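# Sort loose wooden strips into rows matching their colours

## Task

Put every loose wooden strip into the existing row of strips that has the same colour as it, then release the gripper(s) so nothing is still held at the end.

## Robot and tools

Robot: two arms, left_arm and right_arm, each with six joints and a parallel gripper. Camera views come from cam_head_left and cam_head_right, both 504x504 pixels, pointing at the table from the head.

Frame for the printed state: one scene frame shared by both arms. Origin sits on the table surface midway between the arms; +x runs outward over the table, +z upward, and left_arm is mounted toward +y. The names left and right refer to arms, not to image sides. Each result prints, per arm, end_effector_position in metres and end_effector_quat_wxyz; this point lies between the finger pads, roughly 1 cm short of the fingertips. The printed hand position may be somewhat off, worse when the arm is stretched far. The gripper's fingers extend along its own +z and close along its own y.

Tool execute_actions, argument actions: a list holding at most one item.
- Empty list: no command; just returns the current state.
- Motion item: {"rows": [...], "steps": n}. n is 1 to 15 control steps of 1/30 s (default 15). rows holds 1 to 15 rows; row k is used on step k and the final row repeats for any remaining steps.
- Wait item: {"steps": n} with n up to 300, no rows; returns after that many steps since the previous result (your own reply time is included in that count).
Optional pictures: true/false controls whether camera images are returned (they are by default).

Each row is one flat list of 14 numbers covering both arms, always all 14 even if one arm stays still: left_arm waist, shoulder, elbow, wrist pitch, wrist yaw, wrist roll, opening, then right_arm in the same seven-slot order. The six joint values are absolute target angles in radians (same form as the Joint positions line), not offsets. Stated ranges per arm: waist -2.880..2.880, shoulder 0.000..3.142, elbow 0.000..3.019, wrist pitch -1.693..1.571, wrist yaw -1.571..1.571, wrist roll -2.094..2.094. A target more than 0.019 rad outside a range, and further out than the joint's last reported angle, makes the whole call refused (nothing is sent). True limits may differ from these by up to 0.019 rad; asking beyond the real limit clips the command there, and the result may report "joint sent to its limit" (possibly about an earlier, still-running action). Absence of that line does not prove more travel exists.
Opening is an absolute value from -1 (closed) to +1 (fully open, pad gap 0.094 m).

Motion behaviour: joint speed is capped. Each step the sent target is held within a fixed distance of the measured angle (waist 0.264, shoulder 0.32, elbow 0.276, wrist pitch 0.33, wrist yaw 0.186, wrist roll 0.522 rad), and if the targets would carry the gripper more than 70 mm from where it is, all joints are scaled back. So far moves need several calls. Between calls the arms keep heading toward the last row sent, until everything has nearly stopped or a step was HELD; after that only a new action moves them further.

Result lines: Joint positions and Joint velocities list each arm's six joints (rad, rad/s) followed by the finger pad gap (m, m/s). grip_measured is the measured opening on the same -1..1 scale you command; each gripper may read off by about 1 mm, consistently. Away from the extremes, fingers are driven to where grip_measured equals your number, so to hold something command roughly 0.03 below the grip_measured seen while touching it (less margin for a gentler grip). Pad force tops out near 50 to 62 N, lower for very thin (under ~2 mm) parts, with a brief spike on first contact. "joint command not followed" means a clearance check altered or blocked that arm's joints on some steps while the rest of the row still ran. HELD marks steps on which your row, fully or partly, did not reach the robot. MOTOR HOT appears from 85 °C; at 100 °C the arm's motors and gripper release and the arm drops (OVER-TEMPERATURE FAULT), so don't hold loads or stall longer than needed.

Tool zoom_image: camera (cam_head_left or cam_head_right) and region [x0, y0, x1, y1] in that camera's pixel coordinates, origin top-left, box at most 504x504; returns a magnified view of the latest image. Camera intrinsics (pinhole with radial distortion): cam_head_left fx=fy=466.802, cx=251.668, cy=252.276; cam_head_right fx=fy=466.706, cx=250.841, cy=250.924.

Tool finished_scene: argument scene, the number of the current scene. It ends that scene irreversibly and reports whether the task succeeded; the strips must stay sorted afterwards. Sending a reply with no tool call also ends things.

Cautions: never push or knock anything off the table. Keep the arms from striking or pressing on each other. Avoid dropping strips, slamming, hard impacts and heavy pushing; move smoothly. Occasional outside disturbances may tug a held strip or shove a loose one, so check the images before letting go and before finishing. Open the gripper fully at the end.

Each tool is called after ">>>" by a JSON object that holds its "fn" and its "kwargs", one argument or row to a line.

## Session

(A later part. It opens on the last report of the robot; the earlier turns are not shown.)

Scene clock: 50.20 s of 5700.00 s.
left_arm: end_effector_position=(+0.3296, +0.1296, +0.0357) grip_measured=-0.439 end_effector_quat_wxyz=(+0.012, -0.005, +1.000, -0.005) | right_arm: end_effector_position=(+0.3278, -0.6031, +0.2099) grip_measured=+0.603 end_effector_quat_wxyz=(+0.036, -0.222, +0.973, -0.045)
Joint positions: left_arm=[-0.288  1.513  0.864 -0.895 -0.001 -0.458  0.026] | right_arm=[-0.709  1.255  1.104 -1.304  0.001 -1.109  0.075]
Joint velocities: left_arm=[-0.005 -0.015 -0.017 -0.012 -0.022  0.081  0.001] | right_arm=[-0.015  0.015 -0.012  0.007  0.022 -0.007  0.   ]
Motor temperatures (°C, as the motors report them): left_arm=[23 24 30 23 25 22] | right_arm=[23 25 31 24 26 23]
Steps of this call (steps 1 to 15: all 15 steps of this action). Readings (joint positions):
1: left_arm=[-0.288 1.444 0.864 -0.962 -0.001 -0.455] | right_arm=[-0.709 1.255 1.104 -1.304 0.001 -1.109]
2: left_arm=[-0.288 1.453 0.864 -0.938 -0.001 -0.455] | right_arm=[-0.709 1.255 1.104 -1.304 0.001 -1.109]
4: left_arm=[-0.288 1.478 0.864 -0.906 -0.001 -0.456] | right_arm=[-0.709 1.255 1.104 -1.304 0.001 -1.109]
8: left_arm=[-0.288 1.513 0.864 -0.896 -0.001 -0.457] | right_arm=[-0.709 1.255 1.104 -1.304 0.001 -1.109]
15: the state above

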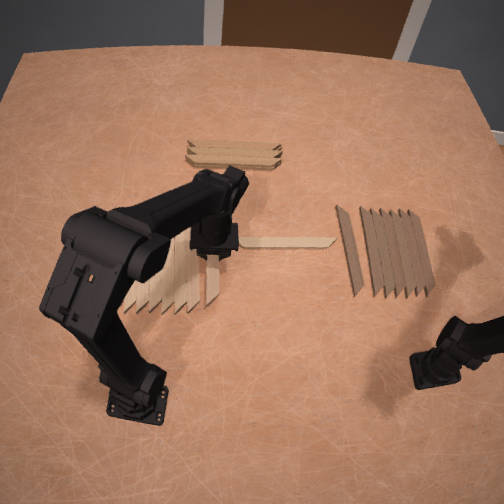

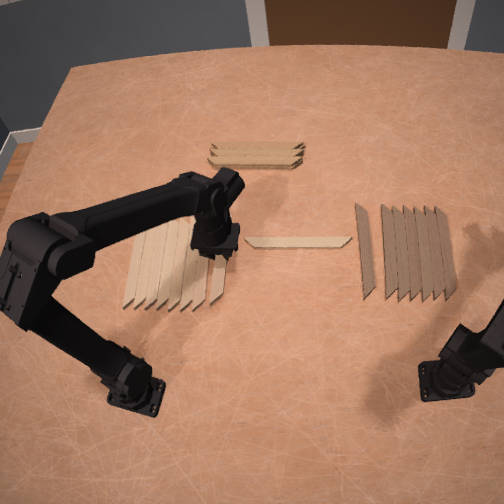

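>>> {"fn": "execute_actions", "kwargs": {
  "actions": [
    {"rows":[[-0.29,1.545,0.845,-0.87,0,-0.47,-0.48,-0.7,1.25,1.1,-1.3,0,-1.12,0.6]],"steps":13}
  ],
  "pictures": false
}}

>>> {"fn": "execute_actions", "kwargs": {
  "actions": [
    {"rows":[[-0.29,1.545,0.845,-0.87,0,-0.47,-0.33,-0.7,1.25,1.1,-1.3,0,-1.12,0.6]],"steps":7}
  ],
  "pictures": false
}}

>>> {"fn": "execute_actions", "kwargs": {
  "actions": [
    {"rows":[[-0.29,1.45,0.95,-1,0,-0.47,-0.33,-0.7,1.25,1.1,-1.3,0,-1.12,0.6]],"steps":10}
  ],
  "pictures": false
}}

>>> {"fn": "execute_actions", "kwargs": {
  "actions": [
    {"rows":[[-0.546,1.72,1.28,-1.05,0,0.885,0.5,-0.7,1.25,1.1,-1.3,0,-1.12,0.6]]}
  ],
  "pictures": false
}}

>>> {"fn": "execute_actions", "kwargs": {
  "actions": [
    {"steps":15}
  ],
  "pictures": false
}}

>>> {"fn": "execute_actions", "kwargs": {
  "actions": [
    {"rows":[[-0.546,1.8,1.28,-0.98,0,0.885,0.5,-0.7,1.25,1.1,-1.3,0,-1.12,0.6]]}
  ]
}}

Scene clock: 57.07 s of 5700.00 s.
left_arm: end_effector_position=(+0.3175, +0.1320, +0.0223) grip_measured=-0.439 end_effector_quat_wxyz=(-0.003, -0.003, +1.000, -0.000) | right_arm: end_effector_position=(+0.3278, -0.6031, +0.2099) grip_measured=+0.603 end_effector_quat_wxyz=(+0.036, -0.222, +0.973, -0.045)
Joint positions: left_arm=[-0.295  1.529  0.838 -0.885  0.003 -0.46   0.026] | right_arm=[-0.709  1.255  1.104 -1.304  0.001 -1.109  0.075]
Joint velocities: left_arm=[-0.015 -0.015 -0.017 -0.002 -0.007 -0.022 -0.   ] | right_arm=[ 0.005 -0.005  0.002 -0.007  0.022 -0.095  0.001]
Motor temperatures (°C, as the motors report them): left_arm=[23 24 30 23 25 22] | right_arm=[23 25 31 24 26 23]
Steps of this call (steps 1 to 30: the robot went on to your last target; steps 31 to 130: nothing new was sent; then 2.10 s passed at rest; steps 131 to 143: all 13 steps of this action). Readings (joint positions):
131: left_arm=[-0.295 1.523 0.838 -0.892 0.003 -0.460] | right_arm=[-0.709 1.255 1.104 -1.304 0.001 -1.109]
132: left_arm=[-0.295 1.523 0.838 -0.889 0.003 -0.460] | right_arm=[-0.709 1.255 1.104 -1.304 0.001 -1.109]
134: left_arm=[-0.295 1.526 0.838 -0.885 0.003 -0.460] | right_arm=[-0.709 1.255 1.104 -1.304 0.001 -1.109]
138: left_arm=[-0.295 1.529 0.838 -0.885 0.003 -0.460] | right_arm=[-0.709 1.255 1.104 -1.304 0.001 -1.109]
143: the state above

Scene clock: 57.30 s of 5700.00 s.
left_arm: end_effector_position=(+0.3176, +0.1320, +0.0223) grip_measured=-0.333 end_effector_quat_wxyz=(-0.003, -0.003, +1.000, +0.000) | right_arm: end_effector_position=(+0.3278, -0.6031, +0.2099) grip_measured=+0.603 end_effector_quat_wxyz=(+0.036, -0.222, +0.973, -0.045)
Joint positions: left_arm=[-0.295  1.529  0.838 -0.885  0.002 -0.46   0.031] | right_arm=[-0.709  1.255  1.104 -1.304  0.001 -1.109  0.075]
Joint velocities: left_arm=[-0.005  0.005 -0.007 -0.007  0.037  0.007 -0.   ] | right_arm=[-0.015 -0.015 -0.002  0.002 -0.125 -0.022 -0.   ]
Motor temperatures (°C, as the motors report them): left_arm=[23 24 30 23 25 22] | right_arm=[23 25 31 24 26 23]
Steps of this call (steps 1 to 7: all 7 steps of this action). Readings (joint positions):
1: left_arm=[-0.295 1.529 0.838 -0.885 0.003 -0.460] | right_arm=[-0.709 1.255 1.104 -1.304 0.001 -1.109]
2: left_arm=[-0.295 1.529 0.838 -0.885 0.002 -0.460] | right_arm=[-0.709 1.255 1.104 -1.304 0.001 -1.109]
4: left_arm=[-0.295 1.529 0.838 -0.885 0.002 -0.460] | right_arm=[-0.709 1.255 1.104 -1.304 0.001 -1.109]
7: the state above

Scene clock: 57.63 s of 5700.00 s.
left_arm: end_effector_position=(+0.3411, +0.1205, +0.0840) grip_measured=-0.333 end_effector_quat_wxyz=(+0.036, -0.003, +0.999, -0.019) | right_arm: end_effector_position=(+0.3278, -0.6031, +0.2099) grip_measured=+0.603 end_effector_quat_wxyz=(+0.036, -0.222, +0.973, -0.045)
Joint positions: left_arm=[-0.295  1.439  0.931 -0.982  0.002 -0.46   0.031] | right_arm=[-0.709  1.255  1.104 -1.304  0.001 -1.109  0.075]
Joint velocities: left_arm=[-0.005 -0.044 -0.017 -0.002 -0.022  0.007  0.001] | right_arm=[ 0.005 -0.015 -0.007  0.007  0.007 -0.022 -0.   ]
Motor temperatures (°C, as the motors report them): left_arm=[23 24 30 23 25 22] | right_arm=[23 25 31 24 26 23]
Steps of this call (steps 1 to 10: all 10 steps of this action). Readings (joint positions):
1: left_arm=[-0.295 1.526 0.846 -0.905 0.002 -0.460] | right_arm=[-0.709 1.255 1.104 -1.304 0.001 -1.109]
2: left_arm=[-0.295 1.521 0.858 -0.940 0.002 -0.460] | right_arm=[-0.709 1.255 1.104 -1.304 0.001 -1.109]
4: left_arm=[-0.295 1.495 0.886 -0.973 0.002 -0.460] | right_arm=[-0.709 1.255 1.104 -1.304 0.001 -1.109]
8: left_arm=[-0.295 1.447 0.926 -0.982 0.002 -0.460] | right_arm=[-0.709 1.255 1.104 -1.304 0.001 -1.109]
10: the state above

Scene clock: 58.13 s of 5700.00 s.
left_arm: end_effector_position=(+0.3653, -0.0445, +0.0785) grip_measured=+0.498 end_effector_quat_wxyz=(+0.036, +0.637, +0.770, -0.002) | right_arm: end_effector_position=(+0.3278, -0.6031, +0.2099) grip_measured=+0.603 end_effector_quat_wxyz=(+0.036, -0.222, +0.973, -0.045)
Joint positions: left_arm=[-0.57   1.724  1.261 -1.035  0.002  0.652  0.07 ] | right_arm=[-0.709  1.255  1.104 -1.304  0.001 -1.109  0.075]
Joint velocities: left_arm=[ 0.093  0.005  0.007 -0.012 -0.051  1.443 -0.   ] | right_arm=[ 0.005  0.005 -0.012 -0.002  0.007  0.007  0.   ]
Motor temperatures (°C, as the motors report them): left_arm=[23 24 30 23 25 22] | right_arm=[23 25 31 24 26 23]
Steps of this call (steps 1 to 15: all 15 steps of this action). Readings (joint positions):
1: left_arm=[-0.304 1.448 0.942 -0.991 -0.002 -0.423] | right_arm=[-0.709 1.255 1.104 -1.304 0.001 -1.109]
2: left_arm=[-0.322 1.471 0.967 -1.004 -0.004 -0.376] | right_arm=[-0.709 1.255 1.104 -1.304 0.001 -1.109]
4: left_arm=[-0.380 1.541 1.040 -1.015 -0.004 -0.276] | right_arm=[-0.709 1.255 1.104 -1.304 0.001 -1.109]
8: left_arm=[-0.505 1.682 1.210 -1.027 -0.003 0.045] | right_arm=[-0.709 1.255 1.104 -1.304 0.001 -1.109]
15: the state above

Scene clock: 58.63 s of 5700.00 s.
left_arm: end_effector_position=(+0.3720, -0.0363, +0.0785) grip_measured=+0.498 end_effector_quat_wxyz=(+0.036, +0.708, +0.705, +0.002) | right_arm: end_effector_position=(+0.3278, -0.6031, +0.2099) grip_measured=+0.603 end_effector_quat_wxyz=(+0.036, -0.222, +0.973, -0.045)
Joint positions: left_arm=[-0.549  1.724  1.261 -1.036  0.002  0.865  0.07 ] | right_arm=[-0.709  1.255  1.104 -1.304  0.001 -1.109  0.075]
Joint velocities: left_arm=[-0.024  0.005  0.002  0.012 -0.022  0.022 -0.   ] | right_arm=[-0.015 -0.005 -0.002 -0.002 -0.037 -0.007 -0.001]
Motor temperatures (°C, as the motors report them): left_arm=[23 24 30 23 25 22] | right_arm=[23 25 31 24 26 23]
Steps of this call (steps 1 to 15: the robot went on to your last target). Readings (joint positions):
1: left_arm=[-0.566 1.724 1.261 -1.036 0.002 0.696] | right_arm=[-0.709 1.255 1.104 -1.304 0.001 -1.109]
2: left_arm=[-0.562 1.724 1.261 -1.036 0.002 0.732] | right_arm=[-0.709 1.255 1.104 -1.304 0.001 -1.109]
4: left_arm=[-0.554 1.724 1.261 -1.036 0.002 0.783] | right_arm=[-0.709 1.255 1.104 -1.304 0.001 -1.109]
8: left_arm=[-0.549 1.724 1.261 -1.036 0.002 0.836] | right_arm=[-0.709 1.255 1.104 -1.304 0.001 -1.109]
15: the state above

Scene clock: 59.13 s of 5700.00 s.
left_arm: end_effector_position=(+0.3763, -0.0401, +0.0456) grip_measured=+0.498 end_effector_quat_wxyz=(+0.022, +0.711, +0.703, +0.001) | right_arm: end_effector_position=(+0.3278, -0.6031, +0.2099) grip_measured=+0.603 end_effector_quat_wxyz=(+0.036, -0.222, +0.973, -0.045)
Joint positions: left_arm=[-0.549  1.793  1.262 -0.995  0.002  0.872  0.07 ] | right_arm=[-0.709  1.255  1.104 -1.304  0.001 -1.109  0.075]
Joint velocities: left_arm=[-0.015 -0.005  0.007  0.012 -0.022 -0.066 -0.001] | right_arm=[ 0.005 -0.005 -0.017  0.012 -0.066 -0.007 -0.001]
Motor temperatures (°C, as the motors report them): left_arm=[23 24 30 23 25 22] | right_arm=[23 25 31 24 26 23]
Steps of this call (steps 1 to 15: all 15 steps of this action). Readings (joint positions):
1: left_arm=[-0.549 1.727 1.261 -1.030 0.002 0.867] | right_arm=[-0.709 1.255 1.104 -1.304 0.001 -1.109]
2: left_arm=[-0.549 1.733 1.262 -1.017 0.002 0.868] | right_arm=[-0.709 1.255 1.104 -1.304 0.001 -1.109]
4: left_arm=[-0.549 1.751 1.262 -1.000 0.002 0.870] | right_arm=[-0.709 1.255 1.104 -1.304 0.001 -1.109]
8: left_arm=[-0.549 1.788 1.262 -0.996 0.002 0.871] | right_arm=[-0.709 1.255 1.104 -1.304 0.001 -1.109]
15: the state above

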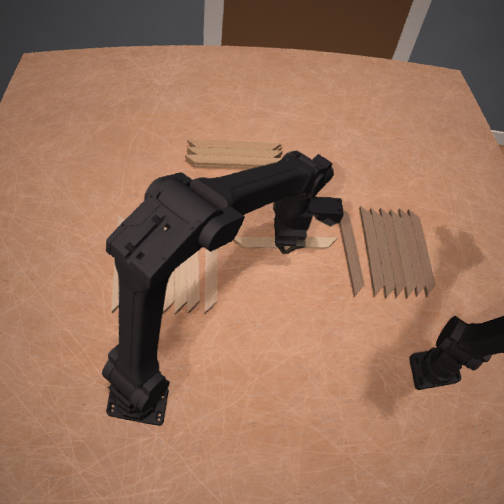

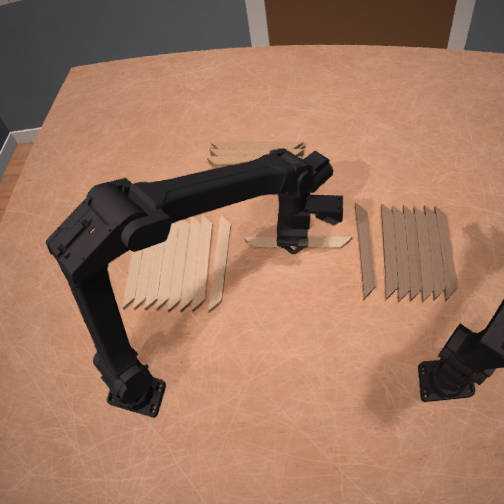

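>>> {"fn": "execute_actions", "kwargs": {
  "actions": [
    {"rows":[[-0.546,1.85,1.28,-0.98,0,0.885,0.5,-0.3,1.25,1,-1.1,0,-0.96,0.8]],"steps":13}
  ],
  "pictures": false
}}

>>> {"fn": "execute_actions", "kwargs": {
  "actions": [
    {"rows":[[-0.546,1.85,1.28,-0.98,0,0.885,-0.48,-0.3,1.25,1,-1.1,0,-0.96,0.8]],"steps":13}
  ],
  "pictures": false
}}

>>> {"fn": "execute_actions", "kwargs": {
  "actions": [
    {"rows":[[-0.546,1.72,1.25,-1.07,0,0.885,-0.48,-0.3,1.25,1,-1.1,0,-0.96,0.8]],"steps":10}
  ],
  "pictures": false
}}

>>> {"fn": "execute_actions", "kwargs": {
  "actions": [
    {"rows":[[-0.393,1.46,0.9,-0.97,0,-0.567,-0.48,0.1,1.4,1,-1.05,0,-0.96,0.8]]}
  ],
  "pictures": false
}}

>>> {"fn": "execute_actions", "kwargs": {
  "actions": [
    {"rows":[[-0.393,1.46,0.9,-0.97,0,-0.567,-0.48,0.585,1.5,0.93,-0.93,0,-0.96,0.8]]}
  ],
  "pictures": false
}}

>>> {"fn": "execute_actions", "kwargs": {
  "actions": [
    {"rows":[[-0.393,1.545,0.9,-0.885,0,-0.567,-0.48,0.585,1.57,0.93,-0.875,0,-0.96,0.8]]}
  ]
}}

Scene clock: 66.63 s of 5700.00 s.
left_arm: end_effector_position=(+0.3736, -0.0377, +0.0247) grip_measured=+0.498 end_effector_quat_wxyz=(+0.002, +0.711, +0.703, -0.001) | right_arm: end_effector_position=(+0.4102, -0.4585, +0.1753) grip_measured=+0.797 end_effector_quat_wxyz=(+0.086, -0.370, +0.923, -0.057)
Joint positions: left_arm=[-0.549  1.836  1.262 -0.993  0.002  0.873  0.07 ] | right_arm=[-0.272  1.251  0.999 -1.112 -0.004 -0.985  0.084]
Joint velocities: left_arm=[ 0.005 -0.005  0.002 -0.002  0.007  0.007 -0.002] | right_arm=[-0.142  0.015  0.007  0.017  0.022  0.095 -0.001]
Motor temperatures (°C, as the motors report them): left_arm=[23 24 30 23 25 22] | right_arm=[23 25 31 24 26 23]
Steps of this call (steps 1 to 15: the robot went on to your last target; steps 16 to 90: nothing new was sent; then 4.07 s passed at rest; steps 91 to 103: all 13 steps of this action). Readings (joint positions):
91: left_arm=[-0.549 1.796 1.262 -0.995 0.002 0.873] | right_arm=[-0.697 1.253 1.094 -1.279 0.007 -1.095]
92: left_arm=[-0.549 1.799 1.262 -0.993 0.002 0.873] | right_arm=[-0.668 1.249 1.077 -1.235 0.009 -1.077]
94: left_arm=[-0.549 1.810 1.262 -0.993 0.002 0.873] | right_arm=[-0.570 1.249 1.043 -1.176 0.009 -1.051]
98: left_arm=[-0.549 1.833 1.262 -0.993 0.002 0.873] | right_arm=[-0.337 1.251 1.004 -1.122 -0.001 -1.009]
103: the state above

Scene clock: 67.07 s of 5700.00 s.
left_arm: end_effector_position=(+0.3739, -0.0378, +0.0247) grip_measured=-0.438 end_effector_quat_wxyz=(+0.002, +0.711, +0.703, -0.000) | right_arm: end_effector_position=(+0.4090, -0.4648, +0.1754) grip_measured=+0.797 end_effector_quat_wxyz=(+0.086, -0.356, +0.929, -0.058)
Joint positions: left_arm=[-0.549  1.836  1.262 -0.992  0.001  0.873  0.026] | right_arm=[-0.288  1.251  0.999 -1.111 -0.002 -0.972  0.084]
Joint velocities: left_arm=[-0.005 -0.005  0.007  0.007 -0.037 -0.081 -0.002] | right_arm=[ 0.015 -0.015  0.007  0.002 -0.081 -0.022  0.   ]
Motor temperatures (°C, as the motors report them): left_arm=[23 24 30 23 25 22] | right_arm=[23 25 31 24 26 23]
Steps of this call (steps 1 to 13: all 13 steps of this action). Readings (joint positions):
1: left_arm=[-0.549 1.836 1.262 -0.993 0.002 0.873] | right_arm=[-0.277 1.251 0.999 -1.112 -0.003 -0.982]
2: left_arm=[-0.549 1.836 1.262 -0.993 0.002 0.873] | right_arm=[-0.282 1.251 0.999 -1.112 -0.002 -0.980]
4: left_arm=[-0.549 1.836 1.262 -0.992 0.001 0.873] | right_arm=[-0.288 1.251 0.999 -1.111 -0.002 -0.976]
8: left_arm=[-0.549 1.836 1.262 -0.992 0.001 0.873] | right_arm=[-0.288 1.251 0.999 -1.111 -0.002 -0.973]
13: the state above

Scene clock: 67.40 s of 5700.00 s.
left_arm: end_effector_position=(+0.3615, -0.0272, +0.0777) grip_measured=-0.438 end_effector_quat_wxyz=(+0.022, +0.711, +0.703, +0.001) | right_arm: end_effector_position=(+0.4090, -0.4648, +0.1754) grip_measured=+0.797 end_effector_quat_wxyz=(+0.086, -0.356, +0.929, -0.058)
Joint positions: left_arm=[-0.549  1.708  1.238 -1.056  0.001  0.874  0.026] | right_arm=[-0.288  1.251  0.999 -1.111 -0.002 -0.971  0.084]
Joint velocities: left_arm=[-0.005 -0.083 -0.002 -0.007 -0.022 -0.037  0.001] | right_arm=[-0.015 -0.034 -0.032  0.017  0.022 -0.007 -0.001]
Motor temperatures (°C, as the motors report them): left_arm=[23 24 30 23 25 22] | right_arm=[23 25 31 24 26 23]
Steps of this call (steps 1 to 10: all 10 steps of this action). Readings (joint positions):
1: left_arm=[-0.549 1.830 1.261 -1.001 0.001 0.873] | right_arm=[-0.288 1.251 0.999 -1.111 -0.002 -0.972]
2: left_arm=[-0.549 1.819 1.254 -1.019 0.001 0.873] | right_arm=[-0.288 1.251 0.999 -1.111 -0.002 -0.971]
4: left_arm=[-0.549 1.782 1.240 -1.046 0.001 0.873] | right_arm=[-0.288 1.251 0.999 -1.111 -0.002 -0.971]
8: left_arm=[-0.549 1.720 1.238 -1.056 0.001 0.874] | right_arm=[-0.288 1.251 0.999 -1.111 -0.002 -0.971]
10: the state above

Scene clock: 67.90 s of 5700.00 s.
left_arm: end_effector_position=(+0.3023, +0.1040, +0.0608) grip_measured=-0.439 end_effector_quat_wxyz=(+0.005, +0.099, +0.995, -0.001) | right_arm: end_effector_position=(+0.4278, -0.3050, +0.1141) grip_measured=+0.797 end_effector_quat_wxyz=(+0.043, -0.539, +0.841, -0.017)
Joint positions: left_arm=[-0.384  1.451  0.875 -0.985 -0.002 -0.347  0.026] | right_arm=[ 0.121  1.415  0.994 -1.058 -0.002 -0.971  0.084]
Joint velocities: left_arm=[-0.063  0.024 -0.007 -0.002 -0.037 -1.414  0.   ] | right_arm=[-0.161 -0.034 -0.017 -0.002 -0.007  0.022 -0.001]
Motor temperatures (°C, as the motors report them): left_arm=[23 24 30 23 25 22] | right_arm=[23 25 31 24 26 23]
Steps of this call (steps 1 to 15: all 15 steps of this action). Readings (joint positions):
1: left_arm=[-0.544 1.693 1.217 -1.040 0.003 0.826] | right_arm=[-0.278 1.257 0.999 -1.108 0.004 -0.971]
2: left_arm=[-0.534 1.664 1.170 -1.016 0.005 0.766] | right_arm=[-0.252 1.266 0.999 -1.099 0.006 -0.971]
4: left_arm=[-0.492 1.584 1.050 -0.999 0.005 0.634] | right_arm=[-0.167 1.300 0.999 -1.084 0.006 -0.971]
8: left_arm=[-0.385 1.459 0.881 -0.993 -0.003 0.246] | right_arm=[0.043 1.381 0.999 -1.062 0.001 -0.971]
15: the state above

Scene clock: 68.40 s of 5700.00 s.
left_arm: end_effector_position=(+0.3018, +0.1032, +0.0608) grip_measured=-0.439 end_effector_quat_wxyz=(+0.005, -0.000, +1.000, -0.002) | right_arm: end_effector_position=(+0.3453, -0.1260, +0.0606) grip_measured=+0.797 end_effector_quat_wxyz=(-0.029, +0.730, -0.683, +0.002)
Joint positions: left_arm=[-0.386  1.451  0.875 -0.985 -0.002 -0.547  0.026] | right_arm=[ 0.618  1.501  0.928 -0.939 -0.004 -0.97   0.084]
Joint velocities: left_arm=[-0.015 -0.005 -0.017 -0.002  0.007 -0.051 -0.001] | right_arm=[-0.161 -0.015  0.007  0.002  0.037 -0.051 -0.001]
Motor temperatures (°C, as the motors report them): left_arm=[23 24 30 23 25 22] | right_arm=[23 25 31 24 26 23]
Steps of this call (steps 1 to 15: all 15 steps of this action). Readings (joint positions):
1: left_arm=[-0.386 1.451 0.875 -0.985 -0.002 -0.389] | right_arm=[0.128 1.416 0.989 -1.045 0.003 -0.970]
2: left_arm=[-0.386 1.451 0.875 -0.985 -0.002 -0.422] | right_arm=[0.148 1.419 0.981 -1.022 0.006 -0.970]
4: left_arm=[-0.386 1.451 0.875 -0.985 -0.002 -0.470] | right_arm=[0.227 1.434 0.966 -0.988 0.006 -0.970]
8: left_arm=[-0.386 1.451 0.875 -0.985 -0.002 -0.520] | right_arm=[0.441 1.476 0.946 -0.954 0.005 -0.970]
15: the state above

Scene clock: 68.90 s of 5700.00 s.
left_arm: end_effector_position=(+0.3143, +0.0956, +0.0276) grip_measured=-0.439 end_effector_quat_wxyz=(+0.001, -0.004, +1.000, +0.000) | right_arm: end_effector_position=(+0.3573, -0.1291, +0.0347) grip_measured=+0.797 end_effector_quat_wxyz=(-0.022, +0.722, -0.691, +0.003)
Joint positions: left_arm=[-0.386  1.549  0.879 -0.899 -0.002 -0.554  0.026] | right_arm=[ 0.595  1.571  0.928 -0.885 -0.002 -0.97   0.084]
Joint velocities: left_arm=[-0.015 -0.015 -0.002 -0.017  0.007 -0.022  0.   ] | right_arm=[-0.015  0.015  0.002  0.007 -0.022 -0.081  0.   ]
Motor temperatures (°C, as the motors report them): left_arm=[23 24 30 23 25 22] | right_arm=[23 25 31 24 26 23]
Steps of this call (steps 1 to 15: all 15 steps of this action). Readings (joint positions):
1: left_arm=[-0.386 1.457 0.875 -0.972 -0.002 -0.549] | right_arm=[0.612 1.504 0.928 -0.930 -0.004 -0.970]
2: left_arm=[-0.386 1.468 0.876 -0.946 -0.002 -0.550] | right_arm=[0.606 1.512 0.928 -0.914 -0.003 -0.970]
4: left_arm=[-0.386 1.503 0.879 -0.911 -0.002 -0.551] | right_arm=[0.598 1.534 0.928 -0.892 -0.002 -0.970]
8: left_arm=[-0.386 1.547 0.879 -0.901 -0.002 -0.553] | right_arm=[0.595 1.569 0.928 -0.886 -0.002 -0.970]
15: the state above

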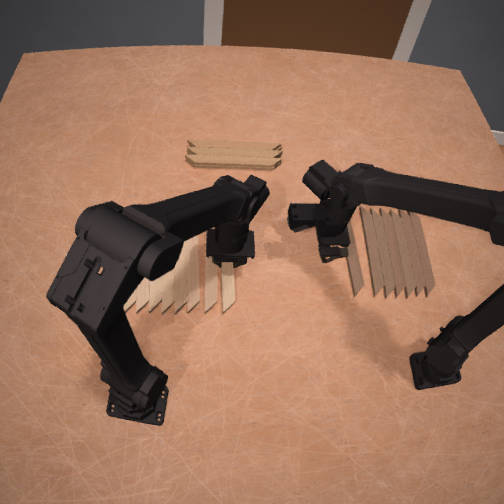

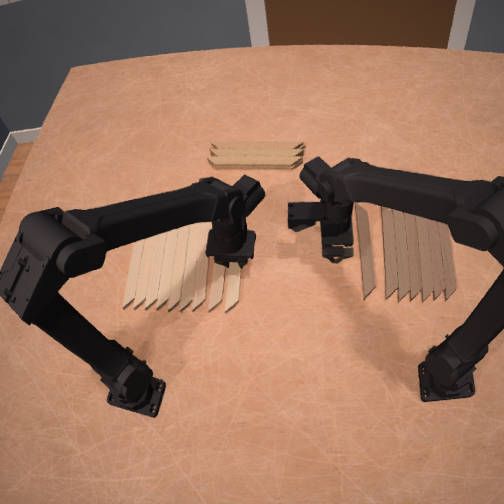

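>>> {"fn": "execute_actions", "kwargs": {
  "actions": [
    {"rows":[[-0.393,1.575,0.9,-0.885,0,-0.567,-0.48,0.585,1.62,0.93,-0.875,0,-0.96,0.8]],"steps":13}
  ],
  "pictures": false
}}

>>> {"fn": "execute_actions", "kwargs": {
  "actions": [
    {"rows":[[-0.393,1.575,0.9,-0.885,0,-0.567,-0.33,0.535,1.57,0.89,-0.865,0,-1.02,0.8]],"steps":8}
  ],
  "pictures": false
}}

>>> {"fn": "execute_actions", "kwargs": {
  "actions": [
    {"rows":[[-0.393,1.46,0.9,-0.93,0,-0.567,-0.33,0.485,1.54,0.852,-0.86,0,-1.07,0.8]],"steps":8}
  ],
  "pictures": false
}}

>>> {"fn": "execute_actions", "kwargs": {
  "actions": [
    {"rows":[[-0.393,1.46,0.9,-0.93,0,-0.567,-0.33,0.435,1.51,0.815,-0.85,0,-1.12,0.8]]}
  ]
}}

>>> {"fn": "zoom_image", "kwargs": {
  "camera": "cam_head_left",
  "region": [150,160,480,330]
}}

Scene clock: 75.27 s of 5700.00 s.
left_arm: end_effector_position=(+0.3133, +0.0962, +0.0238) grip_measured=-0.439 end_effector_quat_wxyz=(-0.003, -0.004, +1.000, +0.003) | right_arm: end_effector_position=(+0.3540, -0.1316, +0.0178) grip_measured=+0.797 end_effector_quat_wxyz=(-0.001, +0.722, -0.692, -0.001)
Joint positions: left_arm=[-0.386  1.56   0.879 -0.899 -0.002 -0.555  0.026] | right_arm=[ 0.595  1.615  0.928 -0.883 -0.002 -0.97   0.084]
Joint velocities: left_arm=[ 0.005 -0.015  0.002 -0.012 -0.037  0.022 -0.   ] | right_arm=[-0.015 -0.015 -0.012 -0.012 -0.037  0.022  0.001]
Motor temperatures (°C, as the motors report them): left_arm=[23 24 30 23 25 22] | right_arm=[23 25 31 24 26 23]
Steps of this call (steps 1 to 15: the robot went on to your last target; steps 16 to 90: nothing new was sent; then 2.93 s passed at rest; steps 91 to 103: all 13 steps of this action). Readings (joint positions):
91: left_arm=[-0.386 1.549 0.879 -0.899 -0.002 -0.555] | right_arm=[0.595 1.573 0.928 -0.884 -0.002 -0.970]
92: left_arm=[-0.386 1.550 0.879 -0.899 -0.002 -0.555] | right_arm=[0.595 1.577 0.928 -0.883 -0.002 -0.970]
94: left_arm=[-0.386 1.554 0.879 -0.899 -0.002 -0.555] | right_arm=[0.595 1.591 0.928 -0.883 -0.002 -0.970]
98: left_arm=[-0.386 1.559 0.879 -0.899 -0.002 -0.555] | right_arm=[0.595 1.614 0.928 -0.883 -0.002 -0.970]
103: the state above

Scene clock: 75.53 s of 5700.00 s.
left_arm: end_effector_position=(+0.3133, +0.0962, +0.0238) grip_measured=-0.333 end_effector_quat_wxyz=(-0.003, -0.004, +1.000, +0.003) | right_arm: end_effector_position=(+0.3552, -0.1575, +0.0173) grip_measured=+0.797 end_effector_quat_wxyz=(-0.001, +0.714, -0.700, -0.000)
Joint positions: left_arm=[-0.386  1.56   0.879 -0.899 -0.002 -0.555  0.031] | right_arm=[ 0.54   1.585  0.888 -0.873 -0.001 -1.002  0.084]
Joint velocities: left_arm=[-0.005  0.005  0.022  0.007 -0.007  0.037 -0.001] | right_arm=[-0.024 -0.015 -0.002  0.012  0.066 -0.007  0.001]
Motor temperatures (°C, as the motors report them): left_arm=[23 24 30 23 25 22] | right_arm=[23 25 31 24 26 23]
Steps of this call (steps 1 to 8: all 8 steps of this action). Readings (joint positions):
1: left_arm=[-0.386 1.560 0.879 -0.899 -0.002 -0.555] | right_arm=[0.592 1.613 0.924 -0.879 -0.002 -0.976]
2: left_arm=[-0.386 1.560 0.879 -0.899 -0.002 -0.555] | right_arm=[0.585 1.607 0.916 -0.874 -0.002 -0.982]
4: left_arm=[-0.386 1.560 0.879 -0.899 -0.002 -0.555] | right_arm=[0.564 1.594 0.897 -0.873 -0.002 -0.992]
8: the state above

Scene clock: 75.80 s of 5700.00 s.
left_arm: end_effector_position=(+0.3178, +0.0935, +0.0628) grip_measured=-0.333 end_effector_quat_wxyz=(+0.036, -0.004, +0.999, -0.021) | right_arm: end_effector_position=(+0.3535, -0.1803, +0.0172) grip_measured=+0.797 end_effector_quat_wxyz=(-0.000, +0.714, -0.701, -0.001)
Joint positions: left_arm=[-0.386  1.451  0.879 -0.916 -0.002 -0.555  0.031] | right_arm=[ 0.491  1.554  0.85  -0.866 -0.001 -1.049  0.084]
Joint velocities: left_arm=[-0.015 -0.161 -0.007  0.017  0.007 -0.081 -0.001] | right_arm=[ 0.005 -0.015 -0.012  0.007 -0.007 -0.051 -0.001]
Motor temperatures (°C, as the motors report them): left_arm=[23 24 30 23 25 22] | right_arm=[23 25 31 24 26 23]
Steps of this call (steps 1 to 8: all 8 steps of this action). Readings (joint positions):
1: left_arm=[-0.386 1.554 0.879 -0.901 -0.002 -0.555] | right_arm=[0.536 1.582 0.884 -0.870 -0.001 -1.011]
2: left_arm=[-0.386 1.543 0.879 -0.908 -0.002 -0.555] | right_arm=[0.530 1.577 0.876 -0.866 -0.001 -1.021]
4: left_arm=[-0.386 1.506 0.879 -0.914 -0.002 -0.555] | right_arm=[0.511 1.563 0.859 -0.866 -0.001 -1.034]
8: the state above

Scene clock: 76.30 s of 5700.00 s.
left_arm: end_effector_position=(+0.3177, +0.0936, +0.0639) grip_measured=-0.333 end_effector_quat_wxyz=(+0.037, -0.004, +0.999, -0.021) | right_arm: end_effector_position=(+0.3520, -0.2019, +0.0174) grip_measured=+0.797 end_effector_quat_wxyz=(-0.002, +0.717, -0.698, +0.000)
Joint positions: left_arm=[-0.386  1.448  0.879 -0.917 -0.002 -0.555  0.031] | right_arm=[ 0.442  1.523  0.814 -0.857 -0.001 -1.106  0.084]
Joint velocities: left_arm=[-0.005 -0.015 -0.012  0.002 -0.066  0.037 -0.001] | right_arm=[-0.015  0.005 -0.002 -0.012  0.007  0.037 -0.   ]
Motor temperatures (°C, as the motors report them): left_arm=[23 24 30 23 25 22] | right_arm=[23 25 31 24 26 23]
Steps of this call (steps 1 to 15: all 15 steps of this action). Readings (joint positions):
1: left_arm=[-0.386 1.447 0.879 -0.916 -0.002 -0.555] | right_arm=[0.488 1.551 0.846 -0.863 -0.002 -1.058]
2: left_arm=[-0.386 1.447 0.879 -0.916 -0.002 -0.555] | right_arm=[0.482 1.546 0.839 -0.858 -0.002 -1.069]
4: left_arm=[-0.386 1.448 0.879 -0.917 -0.002 -0.555] | right_arm=[0.463 1.533 0.823 -0.857 -0.002 -1.084]
8: left_arm=[-0.386 1.448 0.879 -0.917 -0.002 -0.555] | right_arm=[0.442 1.523 0.814 -0.857 -0.001 -1.098]
15: the state above

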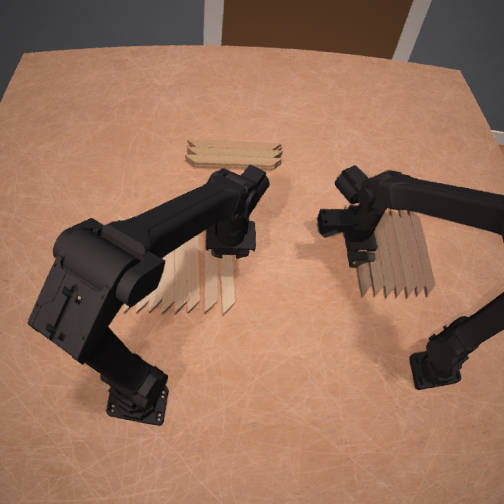

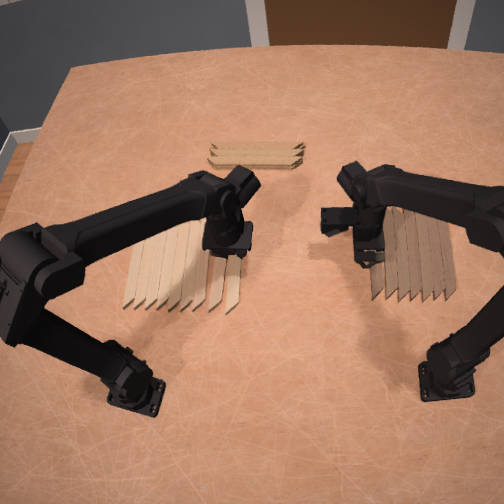

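Region (150, 160, 480, 330) of cam_head_left's 504x504 image, scaled by 1.527, with more detail than that image has; it fills the top 260 rows of this view, and the rest is white.

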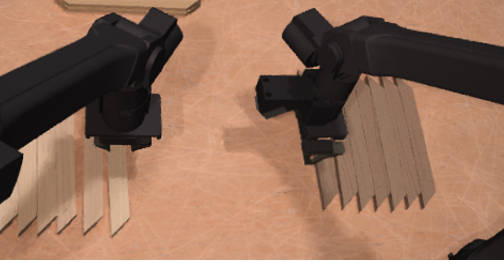

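>>> {"fn": "execute_actions", "kwargs": {
  "actions": [
    {"rows":[[-0.482,1.5,0.97,-0.93,0,0.93,0.8,0.42,1.51,0.815,-0.85,0,-1.12,0.8]]}
  ],
  "pictures": false
}}

>>> {"fn": "execute_actions", "kwargs": {
  "actions": [
    {"rows":[[-0.482,1.52,0.97,-0.9,0,0.93,0.8,0.46,1.3,0.815,-0.95,0,-1.12,0.8]],"steps":12}
  ],
  "pictures": false
}}

>>> {"fn": "execute_actions", "kwargs": {
  "actions": [
    {"rows":[[-0.482,1.585,0.97,-0.89,0,0.93,0.8,-0.4,1.2,0.9,-1.1,0,-1.12,0.8]],"steps":10}
  ],
  "pictures": false
}}

>>> {"fn": "execute_actions", "kwargs": {
  "actions": [
    {"rows":[[-0.482,1.63,0.97,-0.89,0,0.93,0.8,-0.4,1.2,0.9,-1.1,0,-1.12,0.8]],"steps":12}
  ],
  "pictures": false
}}

>>> {"fn": "execute_actions", "kwargs": {
  "actions": [
    {"rows":[[-0.434,1.578,0.915,-0.89,0,0.98,0.8,-0.4,1.2,0.9,-1.1,0,-1.12,0.8]],"steps":9}
  ],
  "pictures": false
}}

>>> {"fn": "execute_actions", "kwargs": {
  "actions": [
    {"rows":[[-0.383,1.549,0.88,-0.89,0,1.03,0.8,-0.4,1.2,0.9,-1.1,0,-1.12,0.8]]}
  ],
  "pictures": false
}}

>>> {"fn": "execute_actions", "kwargs": {
  "actions": [
    {"rows":[[-0.7,1.5,0.88,-0.89,0,1.03,0.8,-0.4,1.2,0.9,-1.1,0,-1.12,0.8]]}
  ]
}}

Scene clock: 86.77 s of 5700.00 s.
left_arm: end_effector_position=(+0.3141, +0.0455, +0.0706) grip_measured=+0.798 end_effector_quat_wxyz=(+0.052, +0.644, +0.764, +0.002) | right_arm: end_effector_position=(+0.3534, -0.2044, +0.0174) grip_measured=+0.797 end_effector_quat_wxyz=(-0.002, +0.715, -0.699, +0.000)
Joint positions: left_arm=[-0.491  1.487  0.941 -0.921  0.     0.75   0.084] | right_arm=[ 0.434  1.523  0.814 -0.857 -0.001 -1.109  0.084]
Joint velocities: left_arm=[ 0.015  0.015 -0.002 -0.012 -0.007  1.15   0.003] | right_arm=[ 0.005  0.005  0.007  0.007 -0.066  0.051 -0.   ]
Motor temperatures (°C, as the motors report them): left_arm=[23 24 31 23 25 22] | right_arm=[23 25 31 24 26 23]
Steps of this call (steps 1 to 15: the robot went on to your last target; steps 16 to 90: nothing new was sent; then 6.97 s passed at rest; steps 91 to 105: all 15 steps of this action). Readings (joint positions):
91: left_arm=[-0.393 1.450 0.883 -0.919 -0.004 -0.477] | right_arm=[0.442 1.523 0.814 -0.857 -0.001 -1.108]
92: left_arm=[-0.406 1.458 0.893 -0.921 -0.005 -0.379] | right_arm=[0.441 1.523 0.814 -0.857 -0.001 -1.108]
94: left_arm=[-0.447 1.476 0.920 -0.921 -0.003 -0.184] | right_arm=[0.438 1.523 0.814 -0.857 -0.001 -1.108]
98: left_arm=[-0.492 1.487 0.941 -0.921 0.000 0.210] | right_arm=[0.434 1.523 0.814 -0.857 -0.001 -1.109]
105: the state above

Scene clock: 87.17 s of 5700.00 s.
left_arm: end_effector_position=(+0.3143, +0.0453, +0.0642) grip_measured=+0.798 end_effector_quat_wxyz=(+0.046, +0.701, +0.711, +0.006) | right_arm: end_effector_position=(+0.3441, -0.2043, +0.0980) grip_measured=+0.797 end_effector_quat_wxyz=(-0.078, +0.717, -0.692, +0.024)
Joint positions: left_arm=[-0.491  1.504  0.941 -0.916  0.     0.906  0.084] | right_arm=[ 0.447  1.267  0.801 -0.942 -0.001 -1.109  0.084]
Joint velocities: left_arm=[-0.005 -0.015 -0.002  0.002  0.037  0.139 -0.001] | right_arm=[-0.005  0.239 -0.002  0.022 -0.037  0.007 -0.   ]
Motor temperatures (°C, as the motors report them): left_arm=[23 24 31 23 25 22] | right_arm=[23 25 31 24 26 23]
Steps of this call (steps 1 to 12: all 12 steps of this action). Readings (joint positions):
1: left_arm=[-0.491 1.488 0.941 -0.921 0.000 0.783] | right_arm=[0.435 1.511 0.814 -0.869 -0.001 -1.109]
2: left_arm=[-0.491 1.489 0.941 -0.919 0.000 0.810] | right_arm=[0.437 1.484 0.809 -0.893 -0.001 -1.109]
4: left_arm=[-0.491 1.495 0.941 -0.916 0.000 0.849] | right_arm=[0.442 1.396 0.801 -0.929 -0.001 -1.109]
8: left_arm=[-0.491 1.503 0.941 -0.916 0.000 0.890] | right_arm=[0.447 1.263 0.801 -0.940 -0.001 -1.109]
12: the state above

Scene clock: 87.50 s of 5700.00 s.
left_arm: end_effector_position=(+0.3131, +0.0462, +0.0356) grip_measured=+0.798 end_effector_quat_wxyz=(+0.015, +0.706, +0.708, +0.002) | right_arm: end_effector_position=(+0.3700, -0.3835, +0.1218) grip_measured=+0.797 end_effector_quat_wxyz=(+0.047, -0.512, +0.857, -0.028)
Joint positions: left_arm=[-0.491  1.582  0.945 -0.904  0.     0.916  0.084] | right_arm=[-0.081  1.224  0.839 -1.076 -0.004 -1.11   0.084]
Joint velocities: left_arm=[ 0.005 -0.015 -0.002  0.007  0.051  0.037 -0.   ] | right_arm=[-1.978 -0.083  0.12  -0.071 -0.066  0.066 -0.   ]
Motor temperatures (°C, as the motors report them): left_arm=[23 24 31 23 25 22] | right_arm=[23 25 31 24 26 23]
Steps of this call (steps 1 to 10: all 10 steps of this action). Readings (joint positions):
1: left_arm=[-0.491 1.508 0.941 -0.915 0.000 0.908] | right_arm=[0.434 1.270 0.804 -0.959 -0.006 -1.109]
2: left_arm=[-0.491 1.517 0.944 -0.911 0.000 0.910] | right_arm=[0.404 1.269 0.805 -0.990 -0.008 -1.110]
4: left_arm=[-0.491 1.543 0.945 -0.905 0.000 0.913] | right_arm=[0.303 1.256 0.810 -1.035 -0.007 -1.110]
8: left_arm=[-0.491 1.580 0.945 -0.904 0.000 0.915] | right_arm=[0.053 1.231 0.829 -1.070 -0.004 -1.110]
10: the state above

Scene clock: 87.90 s of 5700.00 s.
left_arm: end_effector_position=(+0.3104, +0.0482, +0.0220) grip_measured=+0.798 end_effector_quat_wxyz=(-0.002, +0.706, +0.708, -0.001) | right_arm: end_effector_position=(+0.3504, -0.4953, +0.1316) grip_measured=+0.797 end_effector_quat_wxyz=(+0.044, -0.363, +0.930, -0.042)
Joint positions: left_arm=[-0.491  1.618  0.945 -0.904  0.     0.918  0.084] | right_arm=[-0.414  1.214  0.857 -1.092  0.002 -1.11   0.084]
Joint velocities: left_arm=[-0.015 -0.005 -0.022  0.027 -0.022 -0.022 -0.   ] | right_arm=[ 0.063 -0.005  0.012 -0.017 -0.007 -0.037 -0.   ]
Motor temperatures (°C, as the motors report them): left_arm=[23 24 31 23 25 22] | right_arm=[23 25 31 24 26 23]
Steps of this call (steps 1 to 12: all 12 steps of this action). Readings (joint positions):
1: left_arm=[-0.491 1.583 0.945 -0.904 0.000 0.916] | right_arm=[-0.150 1.223 0.843 -1.077 -0.003 -1.110]
2: left_arm=[-0.491 1.586 0.945 -0.904 0.000 0.916] | right_arm=[-0.219 1.222 0.847 -1.078 -0.003 -1.110]
4: left_arm=[-0.491 1.598 0.945 -0.904 0.000 0.917] | right_arm=[-0.348 1.221 0.853 -1.083 0.001 -1.110]
8: left_arm=[-0.491 1.616 0.945 -0.904 0.000 0.917] | right_arm=[-0.430 1.216 0.857 -1.090 0.005 -1.110]
12: the state above

Scene clock: 88.20 s of 5700.00 s.
left_arm: end_effector_position=(+0.3146, +0.0740, +0.0234) grip_measured=+0.798 end_effector_quat_wxyz=(-0.002, +0.700, +0.714, -0.001) | right_arm: end_effector_position=(+0.3507, -0.4946, +0.1316) grip_measured=+0.797 end_effector_quat_wxyz=(+0.044, -0.364, +0.929, -0.042)
Joint positions: left_arm=[-0.432  1.588  0.913 -0.9    0.001  0.96   0.084] | right_arm=[-0.412  1.214  0.857 -1.092  0.002 -1.11   0.084]
Joint velocities: left_arm=[-0.015 -0.005 -0.012  0.017  0.051  0.037  0.001] | right_arm=[-0.005 -0.015  0.027 -0.007 -0.051  0.022 -0.   ]
Motor temperatures (°C, as the motors report them): left_arm=[23 24 31 23 25 22] | right_arm=[23 25 31 24 26 23]
Steps of this call (steps 1 to 9: all 9 steps of this action). Readings (joint positions):
1: left_arm=[-0.487 1.616 0.942 -0.902 0.001 0.925] | right_arm=[-0.412 1.214 0.857 -1.092 0.002 -1.110]
2: left_arm=[-0.480 1.611 0.935 -0.900 0.002 0.934] | right_arm=[-0.412 1.214 0.857 -1.092 0.002 -1.110]
4: left_arm=[-0.458 1.598 0.920 -0.900 0.002 0.946] | right_arm=[-0.412 1.214 0.857 -1.092 0.002 -1.110]
8: left_arm=[-0.432 1.589 0.913 -0.900 0.001 0.958] | right_arm=[-0.412 1.214 0.857 -1.092 0.002 -1.110]
9: the state above

Scene clock: 88.70 s of 5700.00 s.
left_arm: end_effector_position=(+0.3134, +0.0958, +0.0242) grip_measured=+0.798 end_effector_quat_wxyz=(-0.003, +0.702, +0.712, -0.002) | right_arm: end_effector_position=(+0.3507, -0.4946, +0.1316) grip_measured=+0.797 end_effector_quat_wxyz=(+0.044, -0.364, +0.929, -0.042)
Joint positions: left_arm=[-0.385  1.558  0.879 -0.898  0.002  1.011  0.084] | right_arm=[-0.412  1.214  0.857 -1.092  0.002 -1.11   0.084]
Joint velocities: left_arm=[-0.005 -0.005  0.012 -0.002  0.022 -0.037 -0.   ] | right_arm=[-0.005 -0.005  0.007 -0.012  0.022 -0.051  0.   ]
Motor temperatures (°C, as the motors report them): left_arm=[23 24 31 23 25 22] | right_arm=[23 25 31 24 26 23]
Steps of this call (steps 1 to 15: all 15 steps of this action). Readings (joint positions):
1: left_arm=[-0.430 1.586 0.910 -0.899 0.002 0.969] | right_arm=[-0.412 1.214 0.857 -1.092 0.002 -1.110]
2: left_arm=[-0.424 1.581 0.902 -0.898 0.002 0.979] | right_arm=[-0.412 1.214 0.857 -1.092 0.002 -1.110]
4: left_arm=[-0.406 1.568 0.887 -0.898 0.002 0.993] | right_arm=[-0.412 1.214 0.857 -1.092 0.002 -1.110]
8: left_arm=[-0.385 1.558 0.879 -0.898 0.002 1.006] | right_arm=[-0.412 1.214 0.857 -1.092 0.002 -1.110]
15: the state above

Scene clock: 89.20 s of 5700.00 s.
left_arm: end_effector_position=(+0.2368, -0.0009, +0.0432) grip_measured=+0.798 end_effector_quat_wxyz=(+0.023, +0.809, +0.587, +0.001) | right_arm: end_effector_position=(+0.3507, -0.4946, +0.1316) grip_measured=+0.797 end_effector_quat_wxyz=(+0.044, -0.364, +0.929, -0.042)
Joint positions: left_arm=[-0.709  1.505  0.879 -0.898  0.002  1.018  0.084] | right_arm=[-0.412  1.214  0.857 -1.092  0.002 -1.11   0.084]
Joint velocities: left_arm=[ 0.181 -0.015  0.002 -0.017 -0.007  0.007 -0.001] | right_arm=[ 0.005  0.005  0.007  0.002 -0.051 -0.037  0.001]
Motor temperatures (°C, as the motors report them): left_arm=[23 24 30 23 25 22] | right_arm=[23 25 31 24 26 23]
Steps of this call (steps 1 to 15: all 15 steps of this action). Readings (joint positions):
1: left_arm=[-0.398 1.556 0.879 -0.898 -0.003 1.011] | right_arm=[-0.412 1.214 0.857 -1.092 0.002 -1.110]
2: left_arm=[-0.426 1.553 0.879 -0.898 -0.007 1.011] | right_arm=[-0.412 1.214 0.857 -1.092 0.002 -1.110]
4: left_arm=[-0.524 1.542 0.879 -0.898 -0.007 1.011] | right_arm=[-0.412 1.214 0.857 -1.092 0.002 -1.110]
8: left_arm=[-0.721 1.515 0.879 -0.898 0.005 1.016] | right_arm=[-0.412 1.214 0.857 -1.092 0.002 -1.110]
15: the state above

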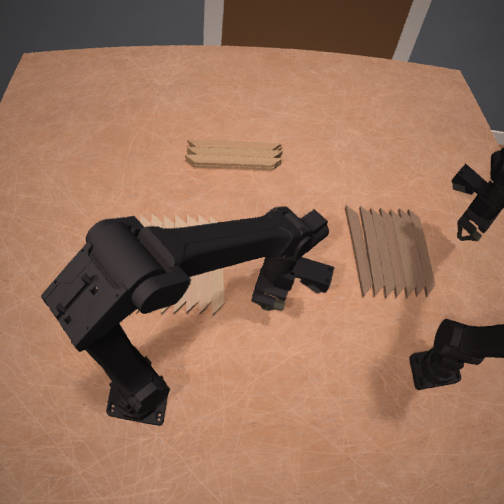

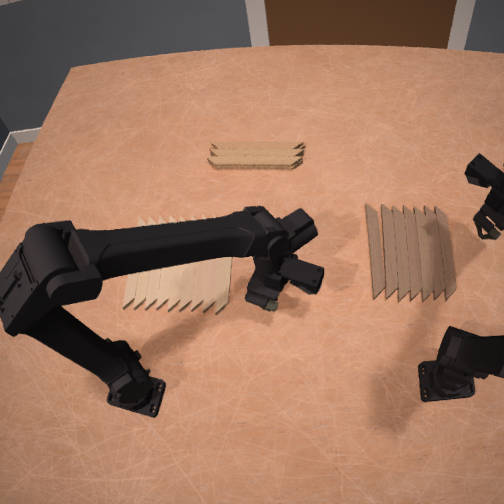

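>>> {"fn": "finished_scene", "kwargs": {
  "scene": 2
}}

The scene is finished: the task was done.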